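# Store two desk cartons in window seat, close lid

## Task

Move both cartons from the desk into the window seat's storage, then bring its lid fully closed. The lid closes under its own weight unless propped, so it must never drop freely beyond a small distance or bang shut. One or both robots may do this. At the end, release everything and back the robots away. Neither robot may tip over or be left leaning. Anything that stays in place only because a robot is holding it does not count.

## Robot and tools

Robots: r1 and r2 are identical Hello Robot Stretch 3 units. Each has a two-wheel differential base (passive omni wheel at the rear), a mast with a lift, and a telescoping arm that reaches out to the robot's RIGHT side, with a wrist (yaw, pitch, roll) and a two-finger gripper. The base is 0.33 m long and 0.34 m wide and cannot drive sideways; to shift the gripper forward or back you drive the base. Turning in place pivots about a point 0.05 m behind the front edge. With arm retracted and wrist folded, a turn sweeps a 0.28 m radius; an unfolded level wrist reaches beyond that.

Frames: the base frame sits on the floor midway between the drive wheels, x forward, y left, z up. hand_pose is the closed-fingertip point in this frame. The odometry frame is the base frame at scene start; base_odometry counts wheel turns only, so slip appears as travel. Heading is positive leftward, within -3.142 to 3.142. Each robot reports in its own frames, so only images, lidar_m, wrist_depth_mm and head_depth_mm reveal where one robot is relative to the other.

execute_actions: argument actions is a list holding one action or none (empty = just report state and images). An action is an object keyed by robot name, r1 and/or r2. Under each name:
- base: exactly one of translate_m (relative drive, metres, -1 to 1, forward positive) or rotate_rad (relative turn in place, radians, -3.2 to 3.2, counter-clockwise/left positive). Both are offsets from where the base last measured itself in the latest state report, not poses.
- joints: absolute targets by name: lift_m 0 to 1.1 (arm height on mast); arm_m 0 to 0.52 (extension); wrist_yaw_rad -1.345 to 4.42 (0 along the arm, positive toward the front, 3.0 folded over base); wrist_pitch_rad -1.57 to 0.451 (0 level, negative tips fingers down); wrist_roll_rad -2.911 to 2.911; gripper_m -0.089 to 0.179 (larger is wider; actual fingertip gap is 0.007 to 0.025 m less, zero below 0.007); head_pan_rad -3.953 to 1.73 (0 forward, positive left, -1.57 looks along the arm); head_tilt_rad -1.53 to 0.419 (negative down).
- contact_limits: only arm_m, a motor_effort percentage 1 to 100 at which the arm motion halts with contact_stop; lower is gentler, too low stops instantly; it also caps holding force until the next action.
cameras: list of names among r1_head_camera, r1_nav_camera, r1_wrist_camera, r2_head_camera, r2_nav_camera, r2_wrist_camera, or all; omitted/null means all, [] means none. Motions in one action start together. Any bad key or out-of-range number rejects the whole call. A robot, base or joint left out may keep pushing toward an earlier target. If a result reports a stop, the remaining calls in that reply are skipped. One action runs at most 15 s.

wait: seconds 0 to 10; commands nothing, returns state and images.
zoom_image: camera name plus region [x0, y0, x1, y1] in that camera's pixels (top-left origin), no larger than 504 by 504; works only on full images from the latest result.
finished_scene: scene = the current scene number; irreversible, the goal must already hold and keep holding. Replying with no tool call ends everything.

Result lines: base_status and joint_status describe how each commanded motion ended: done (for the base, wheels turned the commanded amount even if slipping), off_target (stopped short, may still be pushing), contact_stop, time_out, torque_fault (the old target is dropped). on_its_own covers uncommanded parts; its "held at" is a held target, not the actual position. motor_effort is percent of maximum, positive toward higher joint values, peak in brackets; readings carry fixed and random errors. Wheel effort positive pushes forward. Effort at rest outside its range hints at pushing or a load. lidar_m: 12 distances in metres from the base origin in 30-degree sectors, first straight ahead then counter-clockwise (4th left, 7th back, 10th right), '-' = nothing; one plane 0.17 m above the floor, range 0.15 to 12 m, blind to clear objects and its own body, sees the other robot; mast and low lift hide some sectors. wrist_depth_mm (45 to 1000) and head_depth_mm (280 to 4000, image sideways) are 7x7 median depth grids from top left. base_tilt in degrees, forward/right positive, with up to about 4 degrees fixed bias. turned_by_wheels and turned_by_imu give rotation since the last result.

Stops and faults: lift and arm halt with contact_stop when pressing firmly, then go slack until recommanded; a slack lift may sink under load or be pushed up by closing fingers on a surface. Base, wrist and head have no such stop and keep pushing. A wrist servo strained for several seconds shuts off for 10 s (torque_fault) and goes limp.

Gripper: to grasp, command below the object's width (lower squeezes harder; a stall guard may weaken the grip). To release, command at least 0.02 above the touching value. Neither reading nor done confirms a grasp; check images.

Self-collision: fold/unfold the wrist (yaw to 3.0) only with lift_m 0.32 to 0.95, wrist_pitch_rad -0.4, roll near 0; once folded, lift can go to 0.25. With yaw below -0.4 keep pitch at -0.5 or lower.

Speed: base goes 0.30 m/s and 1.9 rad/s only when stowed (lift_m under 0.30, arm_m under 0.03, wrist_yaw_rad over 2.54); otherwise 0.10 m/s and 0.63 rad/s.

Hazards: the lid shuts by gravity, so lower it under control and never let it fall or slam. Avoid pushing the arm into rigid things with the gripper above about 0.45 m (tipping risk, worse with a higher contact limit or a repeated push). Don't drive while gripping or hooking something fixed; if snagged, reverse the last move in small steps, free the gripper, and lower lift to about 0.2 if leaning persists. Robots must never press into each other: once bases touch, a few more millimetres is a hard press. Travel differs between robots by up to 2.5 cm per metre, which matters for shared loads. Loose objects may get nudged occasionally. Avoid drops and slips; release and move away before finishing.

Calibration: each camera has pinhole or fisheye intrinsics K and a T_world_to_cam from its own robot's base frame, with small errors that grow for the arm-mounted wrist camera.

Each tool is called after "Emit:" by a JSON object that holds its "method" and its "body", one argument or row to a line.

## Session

Emit:
{"method": "execute_actions", "body": {
  "actions": [],
  "cameras": ["r1_nav_camera","r2_nav_camera"]
}}

Scene clock: 0.00 s.
r1.base_odometry: x=+0.000 y=+0.000 heading=+0.000 (m, m, rad; r1's odometry frame)
r1.turned_by_wheels: +0.000 (rad since the last result)
r1.turned_by_imu: +0.000 (rad since the last result)
r1.base_tilt: forward=+0.8 right=-2.3 (deg)
r1.lidar_m: 2.01 2.22 2.02 1.33 1.23 1.24 1.55 1.48 1.52 1.40 3.51 2.61
r1.head_depth_mm: 2231 3510 3750 3683 3746 3057 2134 / 2226 3218 3340 3382 3360 3040 2162 / 2200 3008 3074 3012 3050 2972 2184 / 2182 2834 2811 2768 2804 2627 2178 / 2151 2588 2577 2565 2587 2169 2072 / 2157 2386 2406 2398 2428 2085 1956 / 2132 2245 2245 2220 2242 2184 2117
r1.base_status: not commanded
r1.joint_positions: lift_m=+0.379 arm_m=+0.001 wrist_yaw_rad=+2.975 wrist_pitch_rad=-0.396 wrist_roll_rad=+0.019 gripper_m=+0.037 head_pan_rad=-0.011 head_tilt_rad=-0.001
r1.joint_status: not commanded
r1.motor_effort: left_wheel=+1 right_wheel=+0 lift_m=+37 arm_m=-1 wrist_yaw_rad=+0 wrist_pitch_rad=+9 wrist_roll_rad=+0 gripper_m=-1 head_pan_rad=+1 head_tilt_rad=+3 (%)
r1.hand_pose: x=+0.0164 y=+0.0783 z=+0.3966 quat_wxyz=(+0.198, +0.709, +0.079, +0.673) (m; r1's base frame)
r1.wrist_depth_mm: 941 - - - - - - / - - - - - - - / 978 - - - - - - / 865 - 883 885 884 868 918 / 694 712 - 734 742 749 747 / 599 621 597 600 604 630 637 / 525 535 - 547 530 555 558
r2.base_odometry: x=+0.000 y=+0.000 heading=+0.000 (m, m, rad; r2's odometry frame)
r2.turned_by_wheels: +0.000 (rad since the last result)
r2.turned_by_imu: +0.000 (rad since the last result)
r2.base_tilt: forward=-2.1 right=+0.1 (deg)
r2.lidar_m: 1.57 1.05 0.97 0.98 1.24 1.60 1.62 1.61 3.78 2.62 2.32 1.75
r2.head_depth_mm: 1962 1985 2016 2038 2051 2096 2042 / 2025 2072 2063 2101 2127 2160 2134 / 2111 2142 2157 2157 2210 2224 2155 / 2182 2230 2272 2267 2280 2328 2169 / 2034 2010 2000 1991 1970 1975 1935 / 1696 1678 1672 1661 1642 1647 1638 / 1440 1443 1428 1422 1418 1411 1405
r2.base_status: not commanded
r2.joint_positions: lift_m=+0.303 arm_m=+0.001 wrist_yaw_rad=+2.949 wrist_pitch_rad=-0.603 wrist_roll_rad=-0.013 gripper_m=+0.037 head_pan_rad=-0.014 head_tilt_rad=+0.014
r2.joint_status: not commanded
r2.motor_effort: left_wheel=+1 right_wheel=+0 lift_m=+19 arm_m=+1 wrist_yaw_rad=+0 wrist_pitch_rad=+4 wrist_roll_rad=+1 gripper_m=+0 head_pan_rad=+0 head_tilt_rad=+1 (%)
r2.hand_pose: x=+0.0166 y=+0.0477 z=+0.2769 quat_wxyz=(+0.274, +0.688, +0.146, +0.656) (m; r2's base frame)
r2.wrist_depth_mm: - - - 966 900 850 794 / 872 - 875 878 879 886 854 / 708 699 695 717 709 724 723 / 585 588 577 599 592 602 603 / 505 523 - 531 525 516 515 / 456 - - - 461 452 455 / - - - - 392 400 408
pictures: r1_nav_camera (sideways: a quarter turn counterclockwise sets it upright), r2_nav_camera (sideways: a quarter turn counterclockwise sets it upright)
camera_calibration (this result's frames):
r1_nav_camera: T_world_to_cam=[[-0.0178621, 0.0000454003, 0.99984, -1.25582], [0.0284136, -0.999596, 0.000552995, 0.0488126], [0.999437, 0.0284189, 0.0178535, -0.0729188], [0, 0, 0, 1]] pos_world=[0.0490592, 0.0509222, 1.25689]
r2_nav_camera: T_world_to_cam=[[-0.054941, -0.0215904, 0.998256, -1.25697], [0.0061344, -0.999755, -0.0212851, 0.0823158], [0.998471, 0.00495428, 0.05506, -0.120341], [0, 0, 0, 1]] pos_world=[0.0505924, 0.0557533, 1.26316]
Images, in order (width x height): r1_nav_camera 672x504, r2_nav_camera 672x504.

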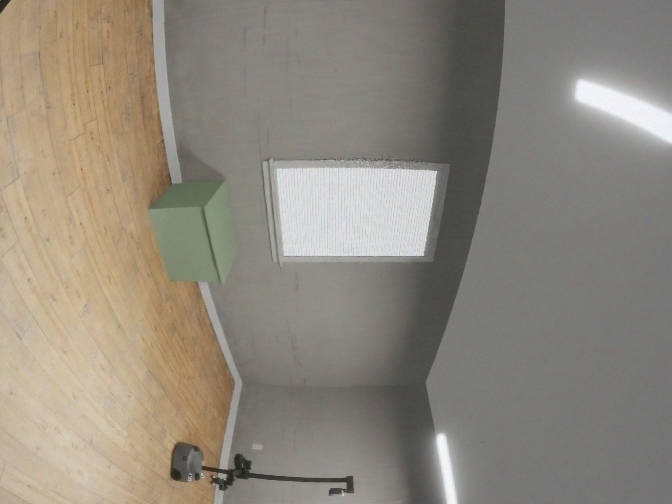

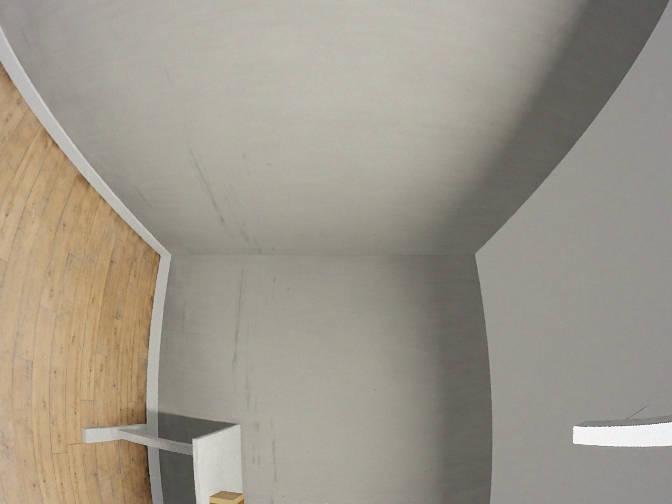

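Emit:
{"method": "execute_actions", "body": {
  "actions": [
    {"r1":{"base":{"rotate_rad":0.176},"joints":{"lift_m":0.27,"head_tilt_rad":-0.5}},"r2":{"base":{"rotate_rad":-0.9},"joints":{"lift_m":0.28,"wrist_pitch_rad":-0.4,"head_tilt_rad":-0.4}}}
  ],
  "cameras": ["r2_head_camera","r2_nav_camera"]
}}

Scene clock: 16.53 s.
r1.base_odometry: x=+0.000 y=+0.000 heading=+0.176 (m, m, rad; r1's odometry frame)
r1.turned_by_wheels: +0.176 (rad since the last result)
r1.turned_by_imu: +0.178 (rad since the last result)
r1.base_tilt: forward=+1.0 right=-1.9 (deg)
r1.lidar_m: 2.01 2.25 1.67 1.26 1.25 1.29 1.52 1.48 1.40 2.24 2.60 3.08
r1.head_depth_mm: 2618 2894 3112 2444 1888 1535 1302 / 2444 2688 2973 2445 1893 1540 1298 / 2316 2558 2365 2375 1897 1541 1304 / 2193 2356 2308 2278 1901 1553 1301 / 2080 2256 2315 2283 1914 1544 1306 / 1995 2136 2319 2411 1902 1552 1310 / 1903 2025 2212 2313 1926 1559 1315
r1.base_status: done
r1.joint_positions: lift_m=+0.271 arm_m=+0.001 wrist_yaw_rad=+2.975 wrist_pitch_rad=-0.397 wrist_roll_rad=+0.019 gripper_m=+0.037 head_pan_rad=-0.011 head_tilt_rad=-0.494
r1.joint_status: all done
r1.motor_effort: left_wheel=+0(3) right_wheel=+2(5) lift_m=+17(36) arm_m=-1(1) wrist_yaw_rad=+0(0) wrist_pitch_rad=+9(9) wrist_roll_rad=+0(0) gripper_m=+1(1) head_pan_rad=+1(1) head_tilt_rad=-3(35) (%)
r1.hand_pose: x=+0.0164 y=+0.0782 z=+0.2881 quat_wxyz=(+0.198, +0.709, +0.080, +0.673) (m; r1's base frame)
r1.wrist_depth_mm: 919 - - - - - - / - - - - - - - / 831 - 860 875 940 924 928 / 664 - 689 674 696 700 693 / 561 554 - 571 575 583 584 / 481 503 - - 472 492 496 / - - - - 426 429 430
r2.base_odometry: x=+0.000 y=+0.000 heading=-0.900 (m, m, rad; r2's odometry frame)
r2.turned_by_wheels: -0.900 (rad since the last result)
r2.turned_by_imu: -0.908 (rad since the last result)
r2.base_tilt: forward=-2.2 right=+0.0 (deg)
r2.lidar_m: 2.23 1.76 1.33 1.00 0.98 1.02 1.43 1.60 1.61 1.72 2.62 2.33
r2.head_depth_mm: 2532 2763 2925 2817 2073 1644 1365 / 2373 2541 2159 2588 2085 1652 1374 / 2258 2404 2005 2730 2111 1654 1378 / 2095 2301 2021 2580 2135 1671 1373 / 2026 2163 2031 2499 2132 1682 1385 / 1924 2071 2063 2389 2130 1691 1384 / 1849 1968 2021 1819 2070 1698 1389
r2.base_status: done
r2.joint_positions: lift_m=+0.280 arm_m=+0.001 wrist_yaw_rad=+2.949 wrist_pitch_rad=-0.422 wrist_roll_rad=-0.013 gripper_m=+0.037 head_pan_rad=-0.014 head_tilt_rad=-0.395
r2.joint_status: all done
r2.motor_effort: left_wheel=+3(11) right_wheel=-2(9) lift_m=+15(18) arm_m=+1(1) wrist_yaw_rad=+0(0) wrist_pitch_rad=+7(8) wrist_roll_rad=+1(1) gripper_m=+0(1) head_pan_rad=+1(1) head_tilt_rad=-1(19) (%)
r2.hand_pose: x=+0.0217 y=+0.0738 z=+0.2920 quat_wxyz=(+0.214, +0.698, +0.082, +0.679) (m; r2's base frame)
r2.wrist_depth_mm: 706 - 918 - - - - / 752 - - - - - - / 782 - 934 961 983 - - / 718 720 735 743 744 752 769 / 584 583 612 605 611 604 609 / 491 495 - 515 520 511 512 / 440 - - - 420 444 441
pictures: r2_head_camera (sideways: a quarter turn clockwise sets it upright), r2_nav_camera (sideways: a quarter turn counterclockwise sets it upright)
camera_calibration (this result's frames):
r2_head_camera: T_world_to_cam=[[-0.432896, 0.0162969, -0.901297, 1.19405], [0.0335291, 0.999436, 0.00196723, -0.00427952], [0.90082, -0.0293681, -0.433198, 0.516527], [0, 0, 0, 1]] pos_world=[0.0517427, -0.0000126926, 1.29996]
r2_nav_camera: T_world_to_cam=[[0.346908, -0.0270181, 0.93751, -1.17982], [-0.00395424, -0.999618, -0.0273448, 0.0902532], [0.937891, 0.005779, -0.346882, 0.403234], [0, 0, 0, 1]] pos_world=[0.0314551, 0.0560121, 1.24843]
Images, in order (width x height): r2_head_camera 896x504, r2_nav_camera 672x504.

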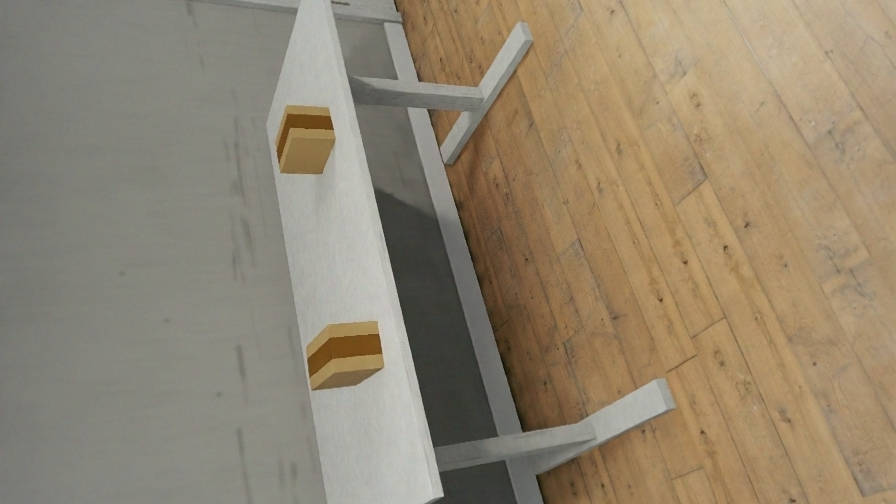

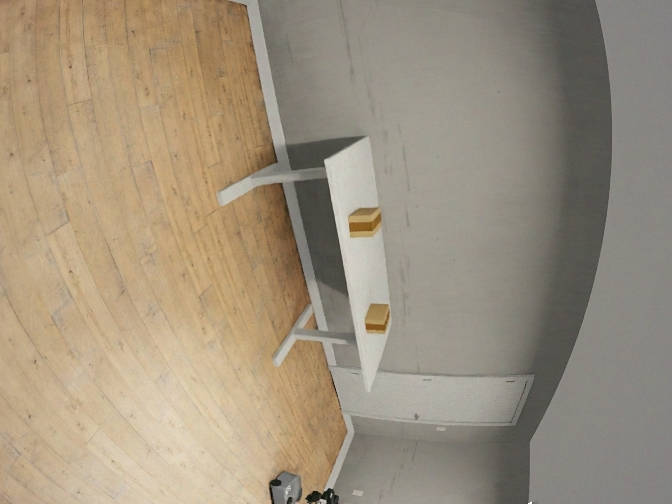

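Emit:
{"method": "execute_actions", "body": {
  "actions": [
    {"r1":{"base":{"translate_m":1.0}},"r2":{"base":{"translate_m":1.0}}}
  ],
  "cameras": []
}}

Emit:
{"method": "execute_actions", "body": {
  "actions": [
    {"r1":{"base":{"translate_m":0.63}},"r2":{"base":{"translate_m":0.16},"joints":{"lift_m":0.6}}}
  ],
  "cameras": []
}}

Emit:
{"method": "execute_actions", "body": {
  "actions": [
    {"r1":{"base":{"rotate_rad":0.47},"joints":{"arm_m":0.2,"wrist_yaw_rad":3.14,"wrist_pitch_rad":0,"gripper_m":0,"head_pan_rad":-1.0,"head_tilt_rad":-1.0}},"r2":{"base":{"rotate_rad":2.06},"joints":{"lift_m":0.94,"head_pan_rad":-1.57,"head_tilt_rad":-0.7}}}
  ],
  "cameras": ["r1_head_camera","r2_head_camera"]
}}

Scene clock: 31.70 s.
r1.base_odometry: x=+0.985 y=+0.175 heading=+0.176 (m, m, rad; r1's odometry frame)
r1.turned_by_wheels: +0.000 (rad since the last result)
r1.turned_by_imu: +0.008 (rad since the last result)
r1.base_tilt: forward=+0.9 right=-2.0 (deg)
r1.lidar_m: 1.01 1.37 1.44 1.73 1.71 1.77 2.43 1.99 2.51 1.95 3.06 1.25
r1.head_depth_mm: 1562 1727 1918 2137 1886 1536 1298 / 1480 1614 1787 1593 1538 1544 1296 / 1389 1515 1672 1593 1407 1504 1302 / 1316 1433 1581 1602 1329 1454 1303 / 1259 1349 1469 1541 1328 1477 1304 / 1195 1286 1389 1518 1660 1548 1312 / 1140 1219 1320 1444 1593 1560 1314
r1.base_status: done
r1.joint_positions: lift_m=+0.271 arm_m=+0.001 wrist_yaw_rad=+2.975 wrist_pitch_rad=-0.397 wrist_roll_rad=+0.019 gripper_m=+0.037 head_pan_rad=-0.011 head_tilt_rad=-0.495
r1.joint_status: not commanded
r1.motor_effort: left_wheel=+0(7) right_wheel=+2(7) lift_m=+18(17) arm_m=-2(1) wrist_yaw_rad=+0(0) wrist_pitch_rad=+9(9) wrist_roll_rad=+0(0) gripper_m=+0(0) head_pan_rad=+1(1) head_tilt_rad=-3(3) (%)
r1.hand_pose: x=+0.0164 y=+0.0782 z=+0.2881 quat_wxyz=(+0.198, +0.709, +0.080, +0.673) (m; r1's base frame)
r1.wrist_depth_mm: - - - - - - - / - - - - - - - / 830 - 872 877 860 926 898 / 673 - 679 675 702 722 730 / 558 561 - 571 583 598 597 / 475 484 - - 475 499 489 / - - - - 425 426 432
r2.base_odometry: x=+0.622 y=-0.783 heading=-0.900 (m, m, rad; r2's odometry frame)
r2.turned_by_wheels: +0.000 (rad since the last result)
r2.turned_by_imu: +0.004 (rad since the last result)
r2.base_tilt: forward=-2.2 right=+0.1 (deg)
r2.lidar_m: 1.32 0.84 1.35 1.47 1.45 1.51 2.13 2.17 2.15 1.95 3.33 1.38
r2.head_depth_mm: 1472 1616 1722 1034 935 1602 1366 / 1386 1507 1613 1279 940 1532 1372 / 1317 1403 1523 1284 941 817 1380 / 1251 1334 1458 1289 946 770 1377 / 1189 1272 1377 1290 953 750 1349 / 1131 1209 1290 1308 852 710 1283 / 1080 1148 1229 1268 766 693 655
r2.base_status: done
r2.joint_positions: lift_m=+0.280 arm_m=+0.001 wrist_yaw_rad=+2.949 wrist_pitch_rad=-0.421 wrist_roll_rad=-0.013 gripper_m=+0.037 head_pan_rad=-0.014 head_tilt_rad=-0.396
r2.joint_status: not commanded
r2.motor_effort: left_wheel=+2(14) right_wheel=-1(8) lift_m=+15(15) arm_m=+0(1) wrist_yaw_rad=+0(0) wrist_pitch_rad=+7(7) wrist_roll_rad=+0(1) gripper_m=+0(0) head_pan_rad=+0(1) head_tilt_rad=-1(1) (%)
r2.hand_pose: x=+0.0217 y=+0.0740 z=+0.2923 quat_wxyz=(+0.213, +0.698, +0.082, +0.679) (m; r2's base frame)
r2.wrist_depth_mm: - - - - - - 989 / - - - - - - - / 937 - 957 981 - - 926 / 717 713 733 734 747 752 705 / 577 585 605 597 614 579 611 / 493 495 - 517 517 507 508 / 441 - - - 423 435 432
pictures: none
No camera images: the call's "cameras" was empty. Leave "cameras" out to get every camera's image.

Scene clock: 35.43 s.
r1.base_odometry: x=+1.605 y=+0.285 heading=+0.176 (m, m, rad; r1's odometry frame)
r1.turned_by_wheels: +0.000 (rad since the last result)
r1.turned_by_imu: +0.005 (rad since the last result)
r1.base_tilt: forward=+1.0 right=-1.8 (deg)
r1.lidar_m: 0.38 0.50 0.85 1.22 1.99 2.08 2.97 2.50 2.18 2.84 2.61 0.50
r1.head_depth_mm: 892 973 1094 1260 1426 990 896 / 845 925 1026 1160 1215 992 836 / 801 874 963 1068 1174 993 835 / 757 824 903 981 1116 995 840 / 722 780 851 918 1047 1001 841 / 689 743 804 867 979 1001 883 / 659 707 767 825 921 1003 1147
r1.base_status: done
r1.joint_positions: lift_m=+0.271 arm_m=+0.001 wrist_yaw_rad=+2.975 wrist_pitch_rad=-0.397 wrist_roll_rad=+0.019 gripper_m=+0.037 head_pan_rad=-0.011 head_tilt_rad=-0.495
r1.joint_status: not commanded
r1.motor_effort: left_wheel=+0(7) right_wheel=+2(8) lift_m=+18(18) arm_m=-1(1) wrist_yaw_rad=+0(0) wrist_pitch_rad=+9(9) wrist_roll_rad=+0(0) gripper_m=-1(0) head_pan_rad=+1(1) head_tilt_rad=-3(2) (%)
r1.hand_pose: x=+0.0164 y=+0.0782 z=+0.2881 quat_wxyz=(+0.198, +0.709, +0.080, +0.673) (m; r1's base frame)
r1.wrist_depth_mm: - - - - 974 792 649 / - - - - 965 830 667 / 819 - 823 910 894 827 686 / 674 - 678 692 690 708 674 / 551 554 - 567 572 571 577 / 470 489 - - 467 498 506 / - - - - 422 429 433
r2.base_odometry: x=+0.721 y=-0.909 heading=-0.900 (m, m, rad; r2's odometry frame)
r2.turned_by_wheels: +0.000 (rad since the last result)
r2.turned_by_imu: +0.000 (rad since the last result)
r2.base_tilt: forward=-2.2 right=+0.1 (deg)
r2.lidar_m: 1.17 0.72 1.20 1.55 1.53 1.59 2.24 2.26 2.20 3.35 3.26 1.25
r2.head_depth_mm: 1307 1422 1566 1256 897 739 1329 / 1233 1332 1464 1271 936 742 664 / 1165 1253 1369 1277 941 744 631 / 1103 1187 1286 1291 947 747 615 / 1048 1127 1215 1256 950 749 620 / 1003 1074 1156 1220 956 752 589 / 959 1024 1086 1159 959 601 554
r2.base_status: done
r2.joint_positions: lift_m=+0.600 arm_m=+0.001 wrist_yaw_rad=+2.949 wrist_pitch_rad=-0.420 wrist_roll_rad=-0.013 gripper_m=+0.037 head_pan_rad=-0.014 head_tilt_rad=-0.396
r2.joint_status: all done
r2.motor_effort: left_wheel=+1(13) right_wheel=+0(8) lift_m=+23(22) arm_m=+0(0) wrist_yaw_rad=+0(0) wrist_pitch_rad=+7(7) wrist_roll_rad=+1(1) gripper_m=+0(0) head_pan_rad=+0(0) head_tilt_rad=-1(1) (%)
r2.hand_pose: x=+0.0217 y=+0.0740 z=+0.6119 quat_wxyz=(+0.213, +0.698, +0.082, +0.679) (m; r2's base frame)
r2.wrist_depth_mm: - - - - - - 296 / - - - - - - 610 / - - - - - - 856 / - - - - - - 967 / - - - - - - - / 865 863 - 865 912 844 914 / 756 751 737 748 728 762 769
pictures: none
No camera images: the call's "cameras" was empty. Leave "cameras" out to get every camera's image.

Scene clock: 39.67 s.
r1.base_odometry: x=+1.605 y=+0.285 heading=+0.646 (m, m, rad; r1's odometry frame)
r1.turned_by_wheels: +0.470 (rad since the last result)
r1.turned_by_imu: +0.472 (rad since the last result)
r1.base_tilt: forward=+0.9 right=-2.0 (deg)
r1.lidar_m: 0.39 0.84 1.15 1.97 2.04 2.80 2.49 2.05 2.88 2.78 0.53 0.38
r1.head_depth_mm: 2185 1874 1648 1463 1327 1190 1094 / 2122 1871 1646 1468 1357 1187 1135 / 1869 1874 1640 1460 1327 1204 - / 1547 1760 1067 1322 1323 1203 1120 / 1320 1505 1046 978 1266 1204 1103 / 1150 1230 1051 933 970 1174 1106 / 1019 1122 1048 934 843 1170 1104
r1.base_status: done
r1.joint_positions: lift_m=+0.271 arm_m=+0.200 wrist_yaw_rad=+3.139 wrist_pitch_rad=-0.023 wrist_roll_rad=+0.019 gripper_m=+0.000 head_pan_rad=-0.993 head_tilt_rad=-0.988
r1.joint_status: all done
r1.motor_effort: left_wheel=+1(4) right_wheel=+1(7) lift_m=+18(18) arm_m=+2(3) wrist_yaw_rad=+2(3) wrist_pitch_rad=+13(12) wrist_roll_rad=+0(0) gripper_m=-2(81) head_pan_rad=-3(39) head_tilt_rad=-6(38) (%)
r1.hand_pose: x=-0.0206 y=-0.0891 z=+0.3793 quat_wxyz=(+0.010, +0.714, +0.007, +0.701) (m; r1's base frame)
r1.wrist_depth_mm: - - - - - - 967 / - - - - - - 958 / - - - - - - - / - - - - - - 980 / - - - - - - 961 / 775 796 834 776 806 840 835 / 635 661 - - 642 643 644
r2.base_odometry: x=+0.721 y=-0.909 heading=+1.160 (m, m, rad; r2's odometry frame)
r2.turned_by_wheels: +2.060 (rad since the last result)
r2.turned_by_imu: +2.086 (rad since the last result)
r2.base_tilt: forward=-2.2 right=+0.1 (deg)
r2.lidar_m: 1.51 1.57 2.15 2.26 2.23 3.39 3.25 1.24 1.19 0.71 0.72 1.57
r2.head_depth_mm: 998 1128 1009 861 - - 1175 / 1000 1124 1008 796 - - 1179 / 999 1127 1017 648 - - - / 996 1121 1017 778 - - 1201 / 999 1121 1019 826 - - 1169 / 995 1123 1024 824 708 1265 1178 / 990 1121 1207 826 694 1271 1189
r2.base_status: done
r2.joint_positions: lift_m=+0.940 arm_m=+0.001 wrist_yaw_rad=+2.949 wrist_pitch_rad=-0.420 wrist_roll_rad=-0.013 gripper_m=+0.037 head_pan_rad=-1.563 head_tilt_rad=-0.691
r2.joint_status: all done
r2.motor_effort: left_wheel=-3(6) right_wheel=+3(7) lift_m=+24(22) arm_m=+0(1) wrist_yaw_rad=+0(0) wrist_pitch_rad=+6(7) wrist_roll_rad=+1(0) gripper_m=+1(0) head_pan_rad=-3(44) head_tilt_rad=-3(16) (%)
r2.hand_pose: x=+0.0217 y=+0.0741 z=+0.9519 quat_wxyz=(+0.213, +0.698, +0.082, +0.679) (m; r2's base frame)
r2.wrist_depth_mm: - - - - - - - / - - - - - - - / - - - - - - - / - - - - - - - / - - - - - - - / - - - - - - - / - - - - - - -
pictures: r1_head_camera (sideways: a quarter turn clockwise sets it upright), r2_head_camera (sideways: a quarter turn clockwise sets it upright)
camera_calibration (this result's frames):
r1_head_camera: T_world_to_cam=[[-0.435648, 0.737454, -0.516113, 0.692373], [0.867394, 0.497143, -0.0218143, 0.0264293], [0.240495, -0.457177, -0.856242, 1.06781], [0, 0, 0, 1]] pos_world=[0.0219041, -0.0355557, 1.27222]
r2_head_camera: T_world_to_cam=[[0.00514493, 0.676992, -0.735972, 0.975821], [0.999921, -0.0118985, -0.00395488, -0.00246498], [-0.0114344, -0.735894, -0.677, 0.83928], [0, 0, 0, 1]] pos_world=[0.00704092, -0.0430319, 1.28636]
Images, in order (width x height): r1_head_camera 896x504, r2_head_camera 896x504.

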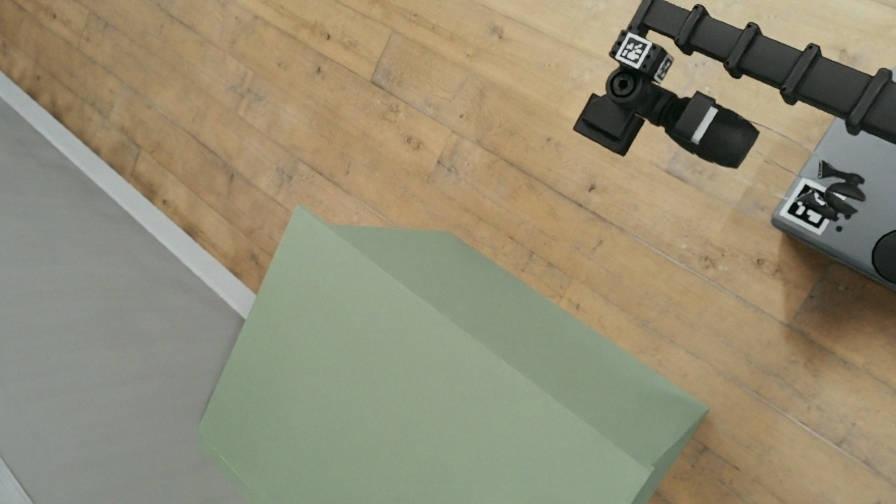

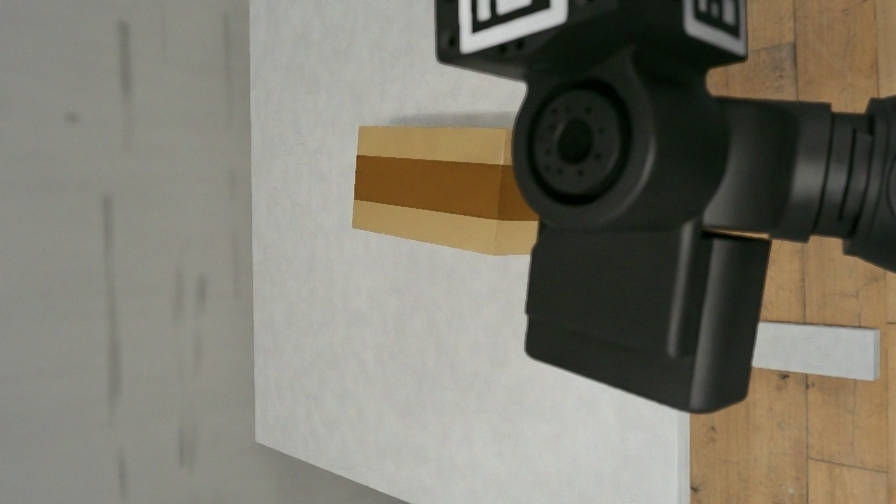

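Emit:
{"method": "execute_actions", "body": {
  "actions": [
    {"r1":{"base":{"rotate_rad":-0.9}},"r2":{"base":{"translate_m":-0.03},"joints":{"wrist_yaw_rad":1.0,"arm_m":0.15,"gripper_m":0.175}}}
  ],
  "cameras": []
}}

Emit:
{"method": "execute_actions", "body": {
  "actions": [
    {"r1":{"base":{"translate_m":-0.2}},"r2":{"joints":{"wrist_yaw_rad":-0.17,"lift_m":1.04,"wrist_pitch_rad":-1.2}}}
  ],
  "cameras": []
}}

Emit:
{"method": "execute_actions", "body": {
  "actions": [
    {"r1":{"base":{"rotate_rad":0.9},"joints":{"lift_m":0.23}},"r2":{"joints":{"arm_m":0.34}}}
  ],
  "cameras": ["r2_wrist_camera","r2_head_camera"]
}}

Scene clock: 56.33 s.
r1.base_odometry: x=+1.605 y=+0.285 heading=-0.254 (m, m, rad; r1's odometry frame)
r1.turned_by_wheels: -0.900 (rad since the last result)
r1.turned_by_imu: -0.907 (rad since the last result)
r1.base_tilt: forward=+1.0 right=-2.1 (deg)
r1.lidar_m: 0.46 0.38 0.81 0.88 1.37 1.97 2.15 2.97 2.49 2.03 2.80 2.04
r1.head_depth_mm: 2158 1876 1644 1466 1336 1193 1096 / 2160 1874 1652 1474 1346 1190 1132 / 2179 1877 1641 1462 1324 1211 - / 2157 1873 1645 1457 1326 1200 1126 / 2165 1865 1636 1466 1319 1202 1100 / 2161 1851 1647 1467 1327 1202 1105 / 2151 1855 1640 1468 1317 1203 1106
r1.base_status: done
r1.joint_positions: lift_m=+0.271 arm_m=+0.200 wrist_yaw_rad=+3.139 wrist_pitch_rad=-0.023 wrist_roll_rad=+0.019 gripper_m=+0.000 head_pan_rad=-0.993 head_tilt_rad=-0.988
r1.joint_status: not commanded
r1.motor_effort: left_wheel=+2(5) right_wheel=-1(5) lift_m=+18(18) arm_m=+2(2) wrist_yaw_rad=+1(1) wrist_pitch_rad=+13(13) wrist_roll_rad=+0(0) gripper_m=-2(2) head_pan_rad=-4(3) head_tilt_rad=-7(7) (%)
r1.hand_pose: x=-0.0206 y=-0.0891 z=+0.3793 quat_wxyz=(+0.010, +0.714, +0.007, +0.701) (m; r1's base frame)
r1.wrist_depth_mm: - - - - 985 821 740 / - - - - - 887 729 / - - - - - 932 444 / - - - - - 937 456 / - - - - - 965 474 / 781 798 839 773 811 749 486 / 627 648 - - 635 593 494
r2.base_odometry: x=+0.709 y=-0.936 heading=+1.160 (m, m, rad; r2's odometry frame)
r2.turned_by_wheels: +0.000 (rad since the last result)
r2.turned_by_imu: -0.001 (rad since the last result)
r2.base_tilt: forward=-2.1 right=+0.1 (deg)
r2.lidar_m: 1.54 1.60 2.19 2.25 2.27 3.37 3.24 1.22 1.19 0.72 0.72 1.59
r2.head_depth_mm: 1002 1094 - 815 685 1266 1173 / 999 1093 - 776 687 1263 1179 / 998 1127 - - 657 1260 1172 / 997 1128 1017 - 659 1269 1184 / 992 1122 1095 - 691 1266 1180 / 992 1116 1093 852 691 1260 1178 / 991 1112 1027 848 694 1270 1178
r2.base_status: done
r2.joint_positions: lift_m=+0.940 arm_m=+0.150 wrist_yaw_rad=+1.003 wrist_pitch_rad=-0.420 wrist_roll_rad=-0.013 gripper_m=+0.175 head_pan_rad=-1.563 head_tilt_rad=-0.691
r2.joint_status: all done
r2.motor_effort: left_wheel=-1(7) right_wheel=+2(4) lift_m=+23(24) arm_m=+4(3) wrist_yaw_rad=-2(2) wrist_pitch_rad=+6(7) wrist_roll_rad=+1(1) gripper_m=+0(83) head_pan_rad=-3(4) head_tilt_rad=-2(2) (%)
r2.hand_pose: x=+0.1675 y=-0.4153 z=+0.9519 quat_wxyz=(+0.681, +0.460, -0.531, +0.206) (m; r2's base frame)
r2.wrist_depth_mm: - - - - - 749 609 / - - - - - 779 643 / - - - - - 817 650 / - - - - - 826 627 / - - - - 520 522 526 / - - - 427 437 433 442 / - - 379 367 371 369 386
pictures: none
No camera images: the call's "cameras" was empty. Leave "cameras" out to get every camera's image.

Scene clock: 59.60 s.
r1.base_odometry: x=+1.411 y=+0.335 heading=-0.254 (m, m, rad; r1's odometry frame)
r1.turned_by_wheels: +0.000 (rad since the last result)
r1.turned_by_imu: -0.001 (rad since the last result)
r1.base_tilt: forward=+0.9 right=-1.9 (deg)
r1.lidar_m: 0.62 0.56 0.93 1.02 1.57 1.81 1.98 2.83 2.39 2.03 2.96 2.37
r1.head_depth_mm: 2166 1865 1646 1475 1334 1189 1095 / 2195 1875 1638 1474 1350 1192 1135 / 2174 1865 1654 1475 1321 1208 - / 2184 1873 1638 1463 1318 1205 1124 / 2158 1875 1644 1468 1320 1206 1106 / 2150 1859 1643 1467 1318 1201 1101 / 2166 1859 1634 1462 1312 1206 1106
r1.base_status: done
r1.joint_positions: lift_m=+0.271 arm_m=+0.200 wrist_yaw_rad=+3.139 wrist_pitch_rad=-0.023 wrist_roll_rad=+0.019 gripper_m=+0.000 head_pan_rad=-0.993 head_tilt_rad=-0.988
r1.joint_status: not commanded
r1.motor_effort: left_wheel=+3(3) right_wheel=-1(6) lift_m=+18(18) arm_m=+2(2) wrist_yaw_rad=+1(1) wrist_pitch_rad=+13(13) wrist_roll_rad=+0(0) gripper_m=-3(2) head_pan_rad=-2(2) head_tilt_rad=-7(8) (%)
r1.hand_pose: x=-0.0206 y=-0.0891 z=+0.3793 quat_wxyz=(+0.010, +0.714, +0.007, +0.701) (m; r1's base frame)
r1.wrist_depth_mm: - - - - - - 825 / - - - - - 998 873 / - - - - - - 894 / - - - - - - 904 / - - - - - - 947 / 781 792 836 756 802 813 747 / 620 653 - - 648 633 621
r2.base_odometry: x=+0.709 y=-0.936 heading=+1.160 (m, m, rad; r2's odometry frame)
r2.turned_by_wheels: +0.000 (rad since the last result)
r2.turned_by_imu: +0.000 (rad since the last result)
r2.base_tilt: forward=-2.2 right=+0.1 (deg)
r2.lidar_m: 1.54 1.60 2.20 2.25 2.17 3.35 3.23 1.22 1.19 0.72 0.72 1.60
r2.head_depth_mm: - - 956 839 687 1260 1175 / - - 978 799 686 1259 1173 / - - - 615 657 1270 1177 / 996 1117 1050 634 657 1274 1182 / 994 1119 1016 848 691 1262 1181 / 991 1119 1025 826 690 1259 1174 / 992 1121 1023 824 690 1274 1187
r2.base_status: not commanded
r2.joint_positions: lift_m=+1.040 arm_m=+0.150 wrist_yaw_rad=-0.167 wrist_pitch_rad=-1.201 wrist_roll_rad=-0.013 gripper_m=+0.175 head_pan_rad=-1.563 head_tilt_rad=-0.691
r2.joint_status: all done
r2.motor_effort: left_wheel=-2(2) right_wheel=+2(3) lift_m=+23(24) arm_m=+4(4) wrist_yaw_rad=-3(3) wrist_pitch_rad=+0(5) wrist_roll_rad=+1(1) gripper_m=+0(0) head_pan_rad=-3(3) head_tilt_rad=-3(3) (%)
r2.hand_pose: x=-0.0333 y=-0.3636 z=+0.9308 quat_wxyz=(+0.552, +0.353, -0.611, -0.445) (m; r2's base frame)
r2.wrist_depth_mm: 430 431 426 296 423 423 415 / 417 417 409 281 410 405 407 / 402 398 392 275 396 395 389 / 390 388 382 378 381 382 379 / 377 374 371 371 369 373 371 / 370 - - - - - - / - - - - - - -
pictures: none
No camera images: the call's "cameras" was empty. Leave "cameras" out to get every camera's image.

Scene clock: 62.23 s.
r1.base_odometry: x=+1.411 y=+0.335 heading=+0.646 (m, m, rad; r1's odometry frame)
r1.turned_by_wheels: +0.900 (rad since the last result)
r1.turned_by_imu: +0.908 (rad since the last result)
r1.base_tilt: forward=+0.9 right=-2.2 (deg)
r1.lidar_m: 0.93 0.97 1.32 1.81 1.88 2.57 2.39 2.02 3.04 2.94 0.70 0.56
r1.head_depth_mm: 2181 1879 1641 1464 1326 1189 1107 / 2173 1859 1649 1469 1342 1185 - / 2069 1886 1644 1462 1330 1218 - / 1789 1849 1422 1464 1319 1205 1123 / 1528 1197 1105 1339 1320 1201 1104 / 1330 1188 1048 1068 1281 1206 1104 / 1176 1193 1045 948 1282 1198 1106
r1.base_status: done
r1.joint_positions: lift_m=+0.231 arm_m=+0.200 wrist_yaw_rad=+3.139 wrist_pitch_rad=-0.022 wrist_roll_rad=+0.019 gripper_m=+0.000 head_pan_rad=-0.993 head_tilt_rad=-0.988
r1.joint_status: all done
r1.motor_effort: left_wheel=+0(3) right_wheel=+2(6) lift_m=+17(14) arm_m=+2(2) wrist_yaw_rad=+0(1) wrist_pitch_rad=+12(13) wrist_roll_rad=+0(0) gripper_m=-2(2) head_pan_rad=-3(1) head_tilt_rad=-7(8) (%)
r1.hand_pose: x=-0.0207 y=-0.0891 z=+0.3395 quat_wxyz=(+0.009, +0.714, +0.007, +0.701) (m; r1's base frame)
r1.wrist_depth_mm: - - - - - - - / - - - - - - - / - - - - - - - / - - - - - - - / 958 - 994 - - - - / 718 757 - - 748 746 737 / 553 - - - 586 585 584
r2.base_odometry: x=+0.709 y=-0.936 heading=+1.160 (m, m, rad; r2's odometry frame)
r2.turned_by_wheels: +0.000 (rad since the last result)
r2.turned_by_imu: +0.000 (rad since the last result)
r2.base_tilt: forward=-2.1 right=+0.1 (deg)
r2.lidar_m: 1.54 1.60 2.20 2.26 2.18 3.35 3.23 1.22 1.19 0.72 0.72 1.59
r2.head_depth_mm: 999 1138 1009 814 685 1260 1175 / - 1123 1010 818 686 1263 1175 / - 1119 1013 667 657 1268 1177 / 994 1116 1016 652 657 1262 1185 / 998 1120 999 820 690 1258 1187 / 994 1124 1020 826 691 1263 1168 / 989 1120 1019 828 695 1280 1184
r2.base_status: not commanded
r2.joint_positions: lift_m=+1.040 arm_m=+0.340 wrist_yaw_rad=-0.169 wrist_pitch_rad=-1.202 wrist_roll_rad=-0.013 gripper_m=+0.175 head_pan_rad=-1.563 head_tilt_rad=-0.691
r2.joint_status: all done
r2.motor_effort: left_wheel=-2(2) right_wheel=+3(2) lift_m=+23(23) arm_m=+4(5) wrist_yaw_rad=-1(3) wrist_pitch_rad=+0(1) wrist_roll_rad=+1(1) gripper_m=+0(0) head_pan_rad=-3(3) head_tilt_rad=-2(3) (%)
r2.hand_pose: x=-0.0334 y=-0.5535 z=+0.9307 quat_wxyz=(+0.551, +0.352, -0.611, -0.446) (m; r2's base frame)
r2.wrist_depth_mm: 432 431 429 425 416 422 417 / 418 415 410 409 405 409 405 / 399 398 397 272 392 393 390 / 387 386 380 263 379 381 377 / 377 375 371 256 368 369 363 / 372 363 362 248 353 358 356 / 350 352 347 241 343 343 346
pictures: r2_head_camera (sideways: a quarter turn clockwise sets it upright), r2_wrist_camera
camera_calibration (this result's frames):
r2_head_camera: T_world_to_cam=[[0.00528157, 0.677075, -0.735895, 0.97572], [0.999919, -0.0121008, -0.00395712, -0.00246205], [-0.0115842, -0.735814, -0.677084, 0.83939], [0, 0, 0, 1]] pos_world=[0.00703218, -0.0430303, 1.28636]
r2_wrist_camera: T_world_to_cam=[[-0.993171, 0.107511, -0.0452981, 0.0752304], [0.1146, 0.971771, -0.206224, 0.771296], [0.0218481, -0.210007, -0.977456, 0.960035], [0, 0, 0, 1]] pos_world=[-0.034649, -0.555998, 1.10086]
Images, in order (width x height): r2_head_camera 896x504, r2_wrist_camera 644x364.

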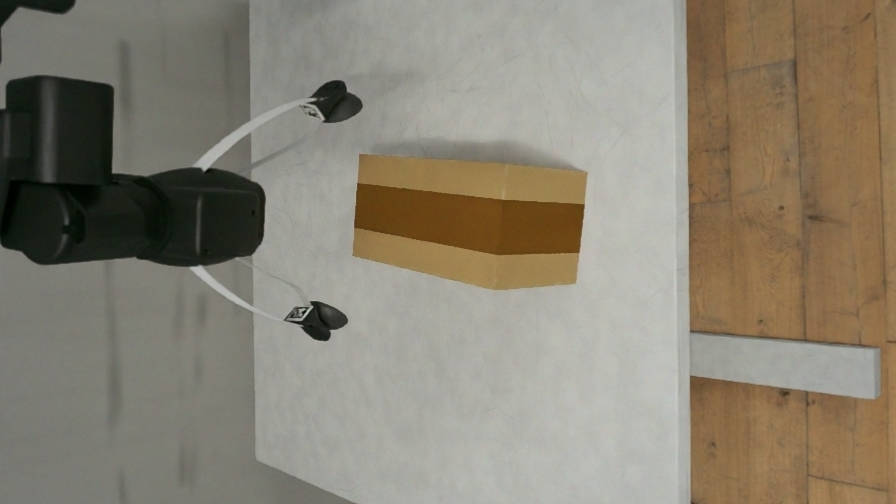

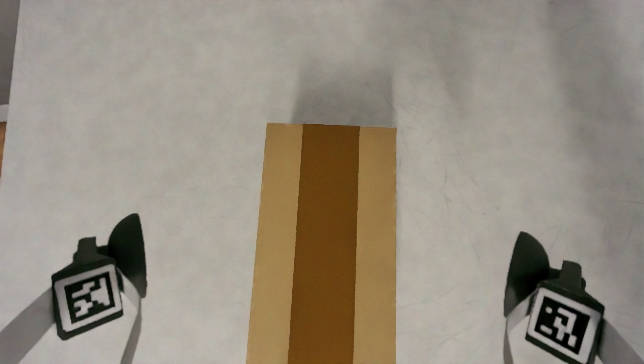

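Emit:
{"method": "execute_actions", "body": {
  "actions": [
    {"r1":{"base":{"translate_m":0.2}},"r2":{"joints":{"lift_m":0.915,"wrist_yaw_rad":-0.21,"arm_m":0.33}}}
  ],
  "cameras": []
}}

Emit:
{"method": "execute_actions", "body": {
  "actions": [
    {"r1":{"base":{"translate_m":0.12},"joints":{"head_pan_rad":-1.2,"head_tilt_rad":-1.1,"arm_m":0.19}},"r2":{"joints":{"gripper_m":0.06}}}
  ],
  "cameras": []
}}

Emit:
{"method": "execute_actions", "body": {
  "actions": [
    {"r1":{"base":{"translate_m":0.08}},"r2":{"joints":{"lift_m":0.98}}}
  ],
  "cameras": ["r2_wrist_camera","r1_head_camera"]
}}

Scene clock: 76.33 s.
r1.base_odometry: x=+1.571 y=+0.456 heading=+0.646 (m, m, rad; r1's odometry frame)
r1.turned_by_wheels: +0.000 (rad since the last result)
r1.turned_by_imu: +0.002 (rad since the last result)
r1.base_tilt: forward=+0.8 right=-2.1 (deg)
r1.lidar_m: 0.73 0.76 1.04 1.81 1.88 2.58 2.59 2.19 3.05 2.88 0.42 0.39
r1.head_depth_mm: 2162 1876 1657 1470 1326 1193 1108 / 2035 1849 1635 1469 1345 1192 - / 1692 1861 1092 1417 1322 1205 - / 1397 1460 1052 981 1289 1207 1124 / 1193 1192 1048 931 1034 1206 1102 / 1043 1147 1050 934 1072 1200 1109 / 912 1027 1046 948 1285 1207 1110
r1.base_status: done
r1.joint_positions: lift_m=+0.231 arm_m=+0.200 wrist_yaw_rad=+3.139 wrist_pitch_rad=-0.022 wrist_roll_rad=+0.019 gripper_m=+0.000 head_pan_rad=-0.993 head_tilt_rad=-0.988
r1.joint_status: not commanded
r1.motor_effort: left_wheel=+0(5) right_wheel=+2(6) lift_m=+17(17) arm_m=+2(2) wrist_yaw_rad=+1(1) wrist_pitch_rad=+13(13) wrist_roll_rad=+0(0) gripper_m=-2(3) head_pan_rad=-2(3) head_tilt_rad=-6(6) (%)
r1.hand_pose: x=-0.0207 y=-0.0891 z=+0.3395 quat_wxyz=(+0.009, +0.714, +0.007, +0.701) (m; r1's base frame)
r1.wrist_depth_mm: - - - - - - 879 / - - - - - - 886 / - - - - - - 915 / - - - - - - 910 / 967 976 - - - - 845 / 728 760 - - 750 736 751 / 558 - - - 580 580 599
r2.base_odometry: x=+0.709 y=-0.936 heading=+1.160 (m, m, rad; r2's odometry frame)
r2.turned_by_wheels: +0.000 (rad since the last result)
r2.turned_by_imu: -0.001 (rad since the last result)
r2.base_tilt: forward=-2.2 right=+0.1 (deg)
r2.lidar_m: 1.54 1.60 2.20 2.26 2.26 3.36 3.24 1.22 1.19 0.72 0.72 1.60
r2.head_depth_mm: 1004 1091 - 797 687 1261 1173 / 992 - 974 816 686 1262 1175 / 999 - - 649 658 1265 1179 / 997 1125 1034 640 660 1262 1180 / 994 1118 1018 815 690 1265 1184 / 993 1123 1021 825 691 1263 1165 / 990 1119 1026 827 695 1265 1181
r2.base_status: not commanded
r2.joint_positions: lift_m=+0.915 arm_m=+0.330 wrist_yaw_rad=-0.207 wrist_pitch_rad=-1.202 wrist_roll_rad=-0.013 gripper_m=+0.175 head_pan_rad=-1.563 head_tilt_rad=-0.691
r2.joint_status: all done
r2.motor_effort: left_wheel=-2(2) right_wheel=+3(2) lift_m=+15(20) arm_m=-3(3) wrist_yaw_rad=-3(2) wrist_pitch_rad=+1(1) wrist_roll_rad=+1(1) gripper_m=+0(0) head_pan_rad=-4(4) head_tilt_rad=-2(3) (%)
r2.hand_pose: x=-0.0360 y=-0.5436 z=+0.8063 quat_wxyz=(+0.543, +0.341, -0.618, -0.456) (m; r2's base frame)
r2.wrist_depth_mm: 290 290 154 153 154 281 280 / 280 279 149 148 149 274 271 / 270 269 143 142 143 263 262 / 263 259 139 138 138 255 254 / 253 252 134 133 133 247 246 / - 243 130 129 129 240 239 / 235 236 127 125 125 231 231
pictures: none
No camera images: the call's "cameras" was empty. Leave "cameras" out to get every camera's image.

Scene clock: 78.73 s.
r1.base_odometry: x=+1.667 y=+0.528 heading=+0.646 (m, m, rad; r1's odometry frame)
r1.turned_by_wheels: +0.000 (rad since the last result)
r1.turned_by_imu: +0.001 (rad since the last result)
r1.base_tilt: forward=+0.8 right=-2.0 (deg)
r1.lidar_m: 0.61 0.63 0.87 1.81 1.88 2.57 2.70 2.28 3.04 0.69 0.31 0.36
r1.head_depth_mm: 1856 1686 1520 1388 1280 1190 1105 / 1867 1681 1523 1390 1268 1189 - / 1857 1595 1478 1382 1271 1202 - / 1814 1069 968 1183 1268 1200 - / 1488 1067 966 883 1082 1187 1110 / 1190 1064 965 881 1207 1181 1101 / 1005 1051 962 891 1250 1182 1101
r1.base_status: done
r1.joint_positions: lift_m=+0.231 arm_m=+0.190 wrist_yaw_rad=+3.139 wrist_pitch_rad=-0.022 wrist_roll_rad=+0.019 gripper_m=+0.000 head_pan_rad=-1.193 head_tilt_rad=-1.086
r1.joint_status: all done
r1.motor_effort: left_wheel=+0(5) right_wheel=+1(6) lift_m=+18(17) arm_m=-4(3) wrist_yaw_rad=+1(1) wrist_pitch_rad=+12(13) wrist_roll_rad=+0(0) gripper_m=-2(3) head_pan_rad=-2(18) head_tilt_rad=-8(19) (%)
r1.hand_pose: x=-0.0207 y=-0.0796 z=+0.3395 quat_wxyz=(+0.009, +0.714, +0.007, +0.701) (m; r1's base frame)
r1.wrist_depth_mm: - - - - - - 774 / - - - - - - 758 / - - - - - - 752 / - - - - - - 751 / 974 - - - - 937 741 / 745 738 - - 744 750 688 / 557 - - - 585 589 585
r2.base_odometry: x=+0.709 y=-0.936 heading=+1.160 (m, m, rad; r2's odometry frame)
r2.turned_by_wheels: +0.000 (rad since the last result)
r2.turned_by_imu: +0.000 (rad since the last result)
r2.base_tilt: forward=-2.2 right=+0.1 (deg)
r2.lidar_m: 1.54 1.61 2.20 2.25 2.27 3.36 3.23 1.22 1.19 0.72 0.72 1.60
r2.head_depth_mm: 994 1084 - 794 685 1266 1171 / 998 - 976 814 684 1265 1180 / 993 - - 650 656 1263 1172 / 997 1121 1014 631 655 1267 1184 / 997 1119 1018 823 692 1261 1184 / 996 1125 1020 824 691 1258 1167 / 991 1120 1023 826 691 1275 1177
r2.base_status: not commanded
r2.joint_positions: lift_m=+0.915 arm_m=+0.330 wrist_yaw_rad=-0.207 wrist_pitch_rad=-1.204 wrist_roll_rad=-0.013 gripper_m=+0.065 head_pan_rad=-1.563 head_tilt_rad=-0.691
r2.joint_status: gripper_m off_target (ended at +0.065, target +0.060)
r2.motor_effort: left_wheel=-2(2) right_wheel=+1(2) lift_m=+15(15) arm_m=-3(3) wrist_yaw_rad=-3(2) wrist_pitch_rad=+2(2) wrist_roll_rad=+1(1) gripper_m=-28(100) head_pan_rad=-2(3) head_tilt_rad=-3(3) (%)
r2.hand_pose: x=-0.0359 y=-0.5431 z=+0.8061 quat_wxyz=(+0.542, +0.341, -0.617, -0.457) (m; r2's base frame)
r2.wrist_depth_mm: 290 287 154 152 152 281 279 / 279 280 148 146 146 273 272 / 270 268 143 141 141 264 261 / 259 260 138 136 136 255 254 / 253 251 133 133 132 247 245 / 245 - 129 128 128 240 237 / 239 236 126 125 124 231 231
pictures: none
No camera images: the call's "cameras" was empty. Leave "cameras" out to get every camera's image.

Scene clock: 80.80 s.
r1.base_odometry: x=+1.731 y=+0.576 heading=+0.646 (m, m, rad; r1's odometry frame)
r1.turned_by_wheels: +0.000 (rad since the last result)
r1.turned_by_imu: +0.001 (rad since the last result)
r1.base_tilt: forward=+1.0 right=-2.0 (deg)
r1.lidar_m: 0.53 0.55 0.75 1.82 1.89 2.57 2.78 2.35 3.04 0.37 0.27 0.36
r1.head_depth_mm: 1879 1677 1515 1383 1275 1187 1108 / 1871 1678 1514 1392 1265 1186 - / 1871 1066 982 1347 1273 1200 - / 1677 1066 966 881 1105 1208 - / 1294 1065 964 882 1012 1184 1111 / 1040 1062 963 881 1212 1185 1099 / 870 961 964 892 1240 1183 1102
r1.base_status: done
r1.joint_positions: lift_m=+0.231 arm_m=+0.190 wrist_yaw_rad=+3.139 wrist_pitch_rad=-0.022 wrist_roll_rad=+0.019 gripper_m=+0.000 head_pan_rad=-1.193 head_tilt_rad=-1.086
r1.joint_status: not commanded
r1.motor_effort: left_wheel=+0(2) right_wheel=+2(6) lift_m=+17(18) arm_m=-4(4) wrist_yaw_rad=+1(1) wrist_pitch_rad=+12(12) wrist_roll_rad=+0(0) gripper_m=-3(2) head_pan_rad=-2(2) head_tilt_rad=-8(8) (%)
r1.hand_pose: x=-0.0207 y=-0.0795 z=+0.3395 quat_wxyz=(+0.009, +0.714, +0.007, +0.701) (m; r1's base frame)
r1.wrist_depth_mm: - - - - - 959 673 / - - - - - 970 663 / - - - - - 965 669 / - - - - - 937 679 / 952 963 - - - 915 667 / 712 730 - - 749 768 640 / 561 - - - 580 594 590
r2.base_odometry: x=+0.709 y=-0.936 heading=+1.160 (m, m, rad; r2's odometry frame)
r2.turned_by_wheels: +0.000 (rad since the last result)
r2.turned_by_imu: +0.000 (rad since the last result)
r2.base_tilt: forward=-2.1 right=+0.1 (deg)
r2.lidar_m: 1.53 1.60 2.19 2.25 2.28 3.35 3.24 1.22 1.19 0.72 0.72 1.60
r2.head_depth_mm: - 1153 1005 813 685 1262 1171 / - 1171 1012 817 684 1264 1173 / - - 644 585 656 1268 1177 / 980 1123 978 588 673 1265 1181 / 996 1120 1021 826 689 1261 1179 / 993 1117 1021 826 691 1261 1169 / 992 1117 1027 825 694 1265 1185
r2.base_status: not commanded
r2.joint_positions: lift_m=+0.980 arm_m=+0.330 wrist_yaw_rad=-0.207 wrist_pitch_rad=-1.206 wrist_roll_rad=-0.013 gripper_m=+0.074 head_pan_rad=-1.563 head_tilt_rad=-0.691
r2.joint_status: all done
r2.on_its_own: gripper_m is held at +0.073, not at your +0.060, by its stall guard, which is still easing
r2.motor_effort: left_wheel=-1(1) right_wheel=+1(2) lift_m=+24(26) arm_m=-3(3) wrist_yaw_rad=-2(2) wrist_pitch_rad=+2(2) wrist_roll_rad=+1(1) gripper_m=-23(27) head_pan_rad=-2(3) head_tilt_rad=-3(3) (%)
r2.hand_pose: x=-0.0358 y=-0.5428 z=+0.8704 quat_wxyz=(+0.542, +0.342, -0.617, -0.457) (m; r2's base frame)
r2.wrist_depth_mm: 364 361 154 152 151 353 351 / 350 349 149 146 146 341 339 / 338 338 143 141 141 329 328 / 328 325 138 137 137 319 320 / 319 315 133 133 132 308 306 / 307 - 130 128 128 299 296 / 298 295 125 124 125 288 289
pictures: r1_head_camera (sideways: a quarter turn clockwise sets it upright), r2_wrist_camera
camera_calibration (this result's frames):
r1_head_camera: T_world_to_cam=[[-0.297366, 0.852852, -0.429204, 0.578323], [0.948097, 0.316803, -0.0273671, 0.0331631], [0.112633, -0.415065, -0.902793, 1.12908], [0, 0, 0, 1]] pos_world=[0.0133607, -0.0350898, 1.26845]
r2_wrist_camera: T_world_to_cam=[[-0.988253, 0.145888, -0.0455187, 0.0901122], [0.152138, 0.967356, -0.202673, 0.74468], [0.0144653, -0.207217, -0.978188, 0.905269], [0, 0, 0, 1]] pos_world=[-0.0373355, -0.54593, 1.04055]
Images, in order (width x height): r1_head_camera 896x504, r2_wrist_camera 644x364.

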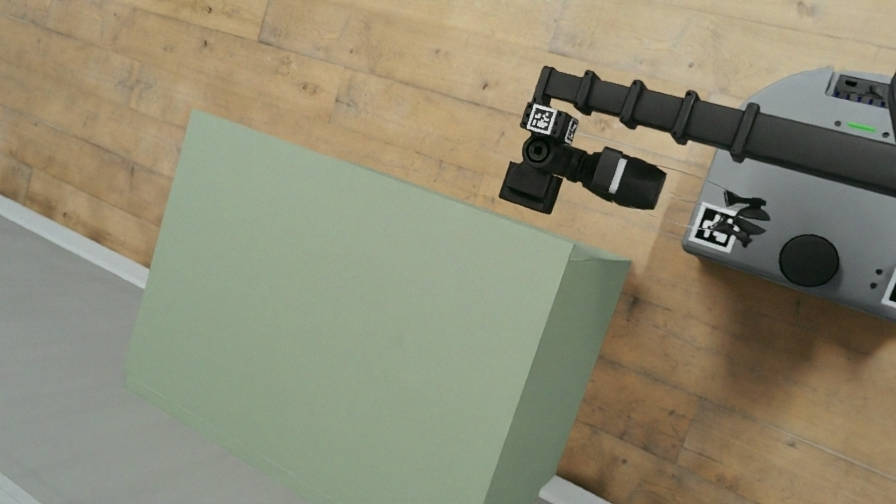

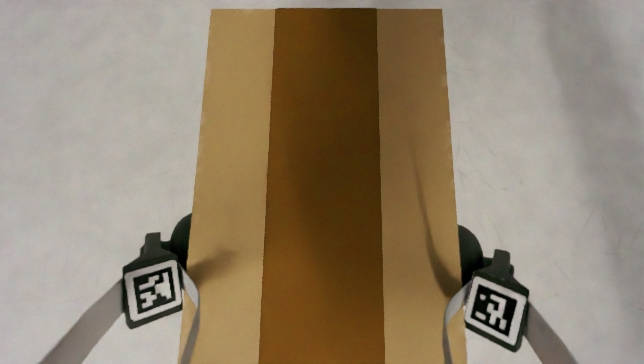

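Emit:
{"method": "execute_actions", "body": {
  "actions": [
    {"r1":{"base":{"translate_m":0.035}},"r2":{"joints":{"arm_m":0.05,"wrist_yaw_rad":0}}}
  ],
  "cameras": ["r1_head_camera","r2_head_camera"]
}}

Scene clock: 102.47 s.
r1.base_odometry: x=+1.759 y=+0.597 heading=+0.645 (m, m, rad; r1's odometry frame)
r1.turned_by_wheels: +0.000 (rad since the last result)
r1.turned_by_imu: +0.001 (rad since the last result)
r1.base_tilt: forward=+0.8 right=-2.1 (deg)
r1.lidar_m: 0.50 0.52 0.71 1.81 1.89 2.58 2.81 2.37 3.05 0.26 0.27 0.36
r1.head_depth_mm: 1888 1680 1526 1379 1282 1190 1106 / 1871 1670 1476 1395 1264 1189 - / 1843 1070 970 907 1233 1201 - / 1586 1069 968 880 879 1205 - / 1210 1065 966 883 1017 1183 1110 / 974 1036 962 880 1199 1178 1100 / 814 898 947 889 1217 1182 1097
r1.base_status: done
r1.joint_positions: lift_m=+0.231 arm_m=+0.190 wrist_yaw_rad=+3.139 wrist_pitch_rad=-0.022 wrist_roll_rad=+0.019 gripper_m=+0.000 head_pan_rad=-1.193 head_tilt_rad=-1.086
r1.joint_status: not commanded
r1.motor_effort: left_wheel=+0(1) right_wheel=+2(6) lift_m=+18(16) arm_m=-4(4) wrist_yaw_rad=+1(1) wrist_pitch_rad=+12(12) wrist_roll_rad=+0(0) gripper_m=-2(2) head_pan_rad=-3(2) head_tilt_rad=-7(9) (%)
r1.hand_pose: x=-0.0207 y=-0.0795 z=+0.3395 quat_wxyz=(+0.009, +0.714, +0.007, +0.701) (m; r1's base frame)
r1.wrist_depth_mm: - - - - - 925 625 / - - - - - 896 609 / - - - - - 886 622 / - - - - - 887 621 / 943 - 977 - - 906 614 / 695 708 - - 730 744 603 / 566 - - - 586 588 555
r2.base_odometry: x=+0.709 y=-0.936 heading=+1.160 (m, m, rad; r2's odometry frame)
r2.turned_by_wheels: +0.000 (rad since the last result)
r2.turned_by_imu: -0.001 (rad since the last result)
r2.base_tilt: forward=-2.1 right=+0.2 (deg)
r2.lidar_m: 1.54 1.60 2.19 2.26 2.26 3.36 3.24 1.22 1.19 0.72 0.72 1.59
r2.head_depth_mm: 1001 1089 - - - 1277 1167 / 998 1124 - - - 404 386 / 998 1126 - - - - 370 / 993 1122 1050 832 476 393 371 / 995 1121 1019 825 675 1258 1180 / 997 1124 1019 828 694 1259 1170 / 995 1116 1022 826 695 1268 1179
r2.base_status: not commanded
r2.joint_positions: lift_m=+0.980 arm_m=+0.050 wrist_yaw_rad=-0.001 wrist_pitch_rad=-1.206 wrist_roll_rad=-0.013 gripper_m=+0.083 head_pan_rad=-1.563 head_tilt_rad=-0.691
r2.joint_status: all done
r2.on_its_own: gripper_m is held at +0.082, not at your +0.060, by its stall guard, which is not easing now
r2.motor_effort: left_wheel=-1(1) right_wheel=+2(2) lift_m=+24(24) arm_m=-3(5) wrist_yaw_rad=+0(1) wrist_pitch_rad=+2(2) wrist_roll_rad=+1(0) gripper_m=-20(19) head_pan_rad=-3(2) head_tilt_rad=-3(2) (%)
r2.hand_pose: x=-0.0217 y=-0.2642 z=+0.8704 quat_wxyz=(+0.586, +0.403, -0.578, -0.399) (m; r2's base frame)
r2.wrist_depth_mm: 360 362 154 152 151 354 349 / 349 347 148 146 147 341 339 / 342 336 143 142 142 331 328 / - - 138 137 136 343 322 / - - 133 132 132 - - / - - 129 128 128 962 966 / 974 950 125 124 124 913 950
pictures: r1_head_camera (sideways: a quarter turn clockwise sets it upright), r2_head_camera (sideways: a quarter turn clockwise sets it upright)
camera_calibration (this result's frames):
r1_head_camera: T_world_to_cam=[[-0.297349, 0.852861, -0.429198, 0.578315], [0.948103, 0.316782, -0.0273675, 0.0331636], [0.112622, -0.415062, -0.902796, 1.12908], [0, 0, 0, 1]] pos_world=[0.0133598, -0.0350898, 1.26845]
r2_head_camera: T_world_to_cam=[[0.0052815, 0.677085, -0.735886, 0.975709], [0.999919, -0.0121008, -0.00395737, -0.00246172], [-0.0115843, -0.735806, -0.677094, 0.839402], [0, 0, 0, 1]] pos_world=[0.00703218, -0.0430301, 1.28636]
Images, in order (width x height): r1_head_camera 896x504, r2_head_camera 896x504.

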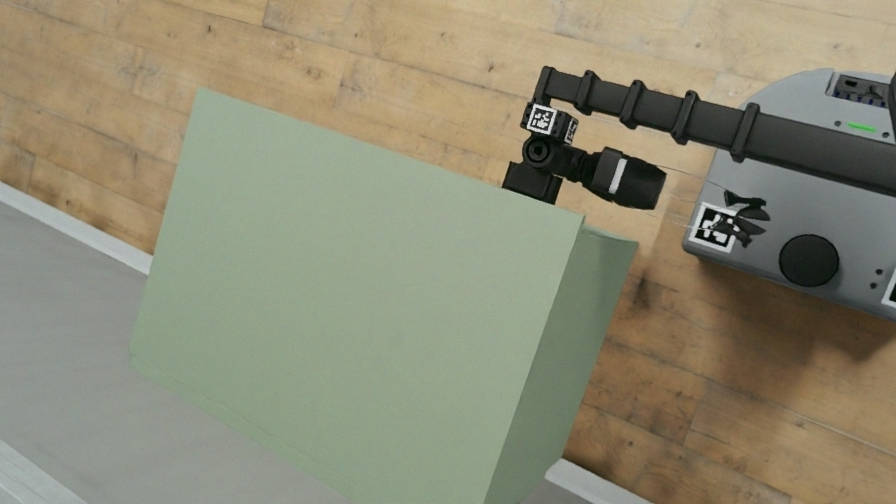

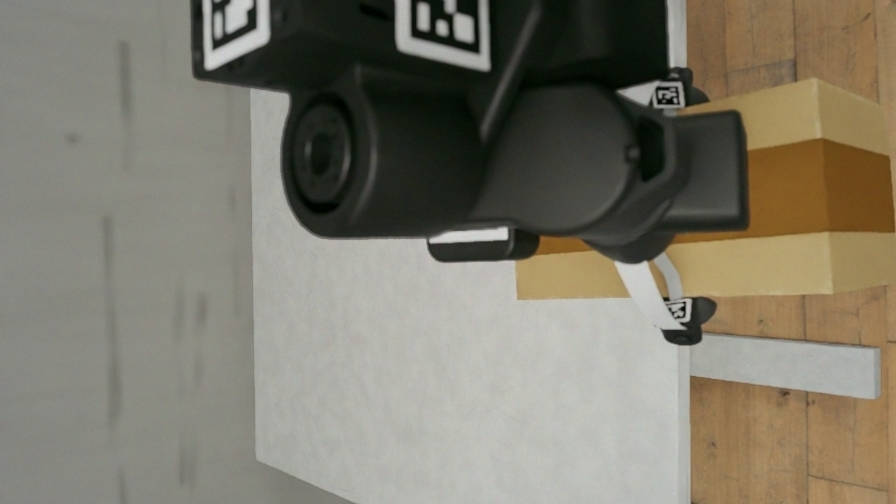

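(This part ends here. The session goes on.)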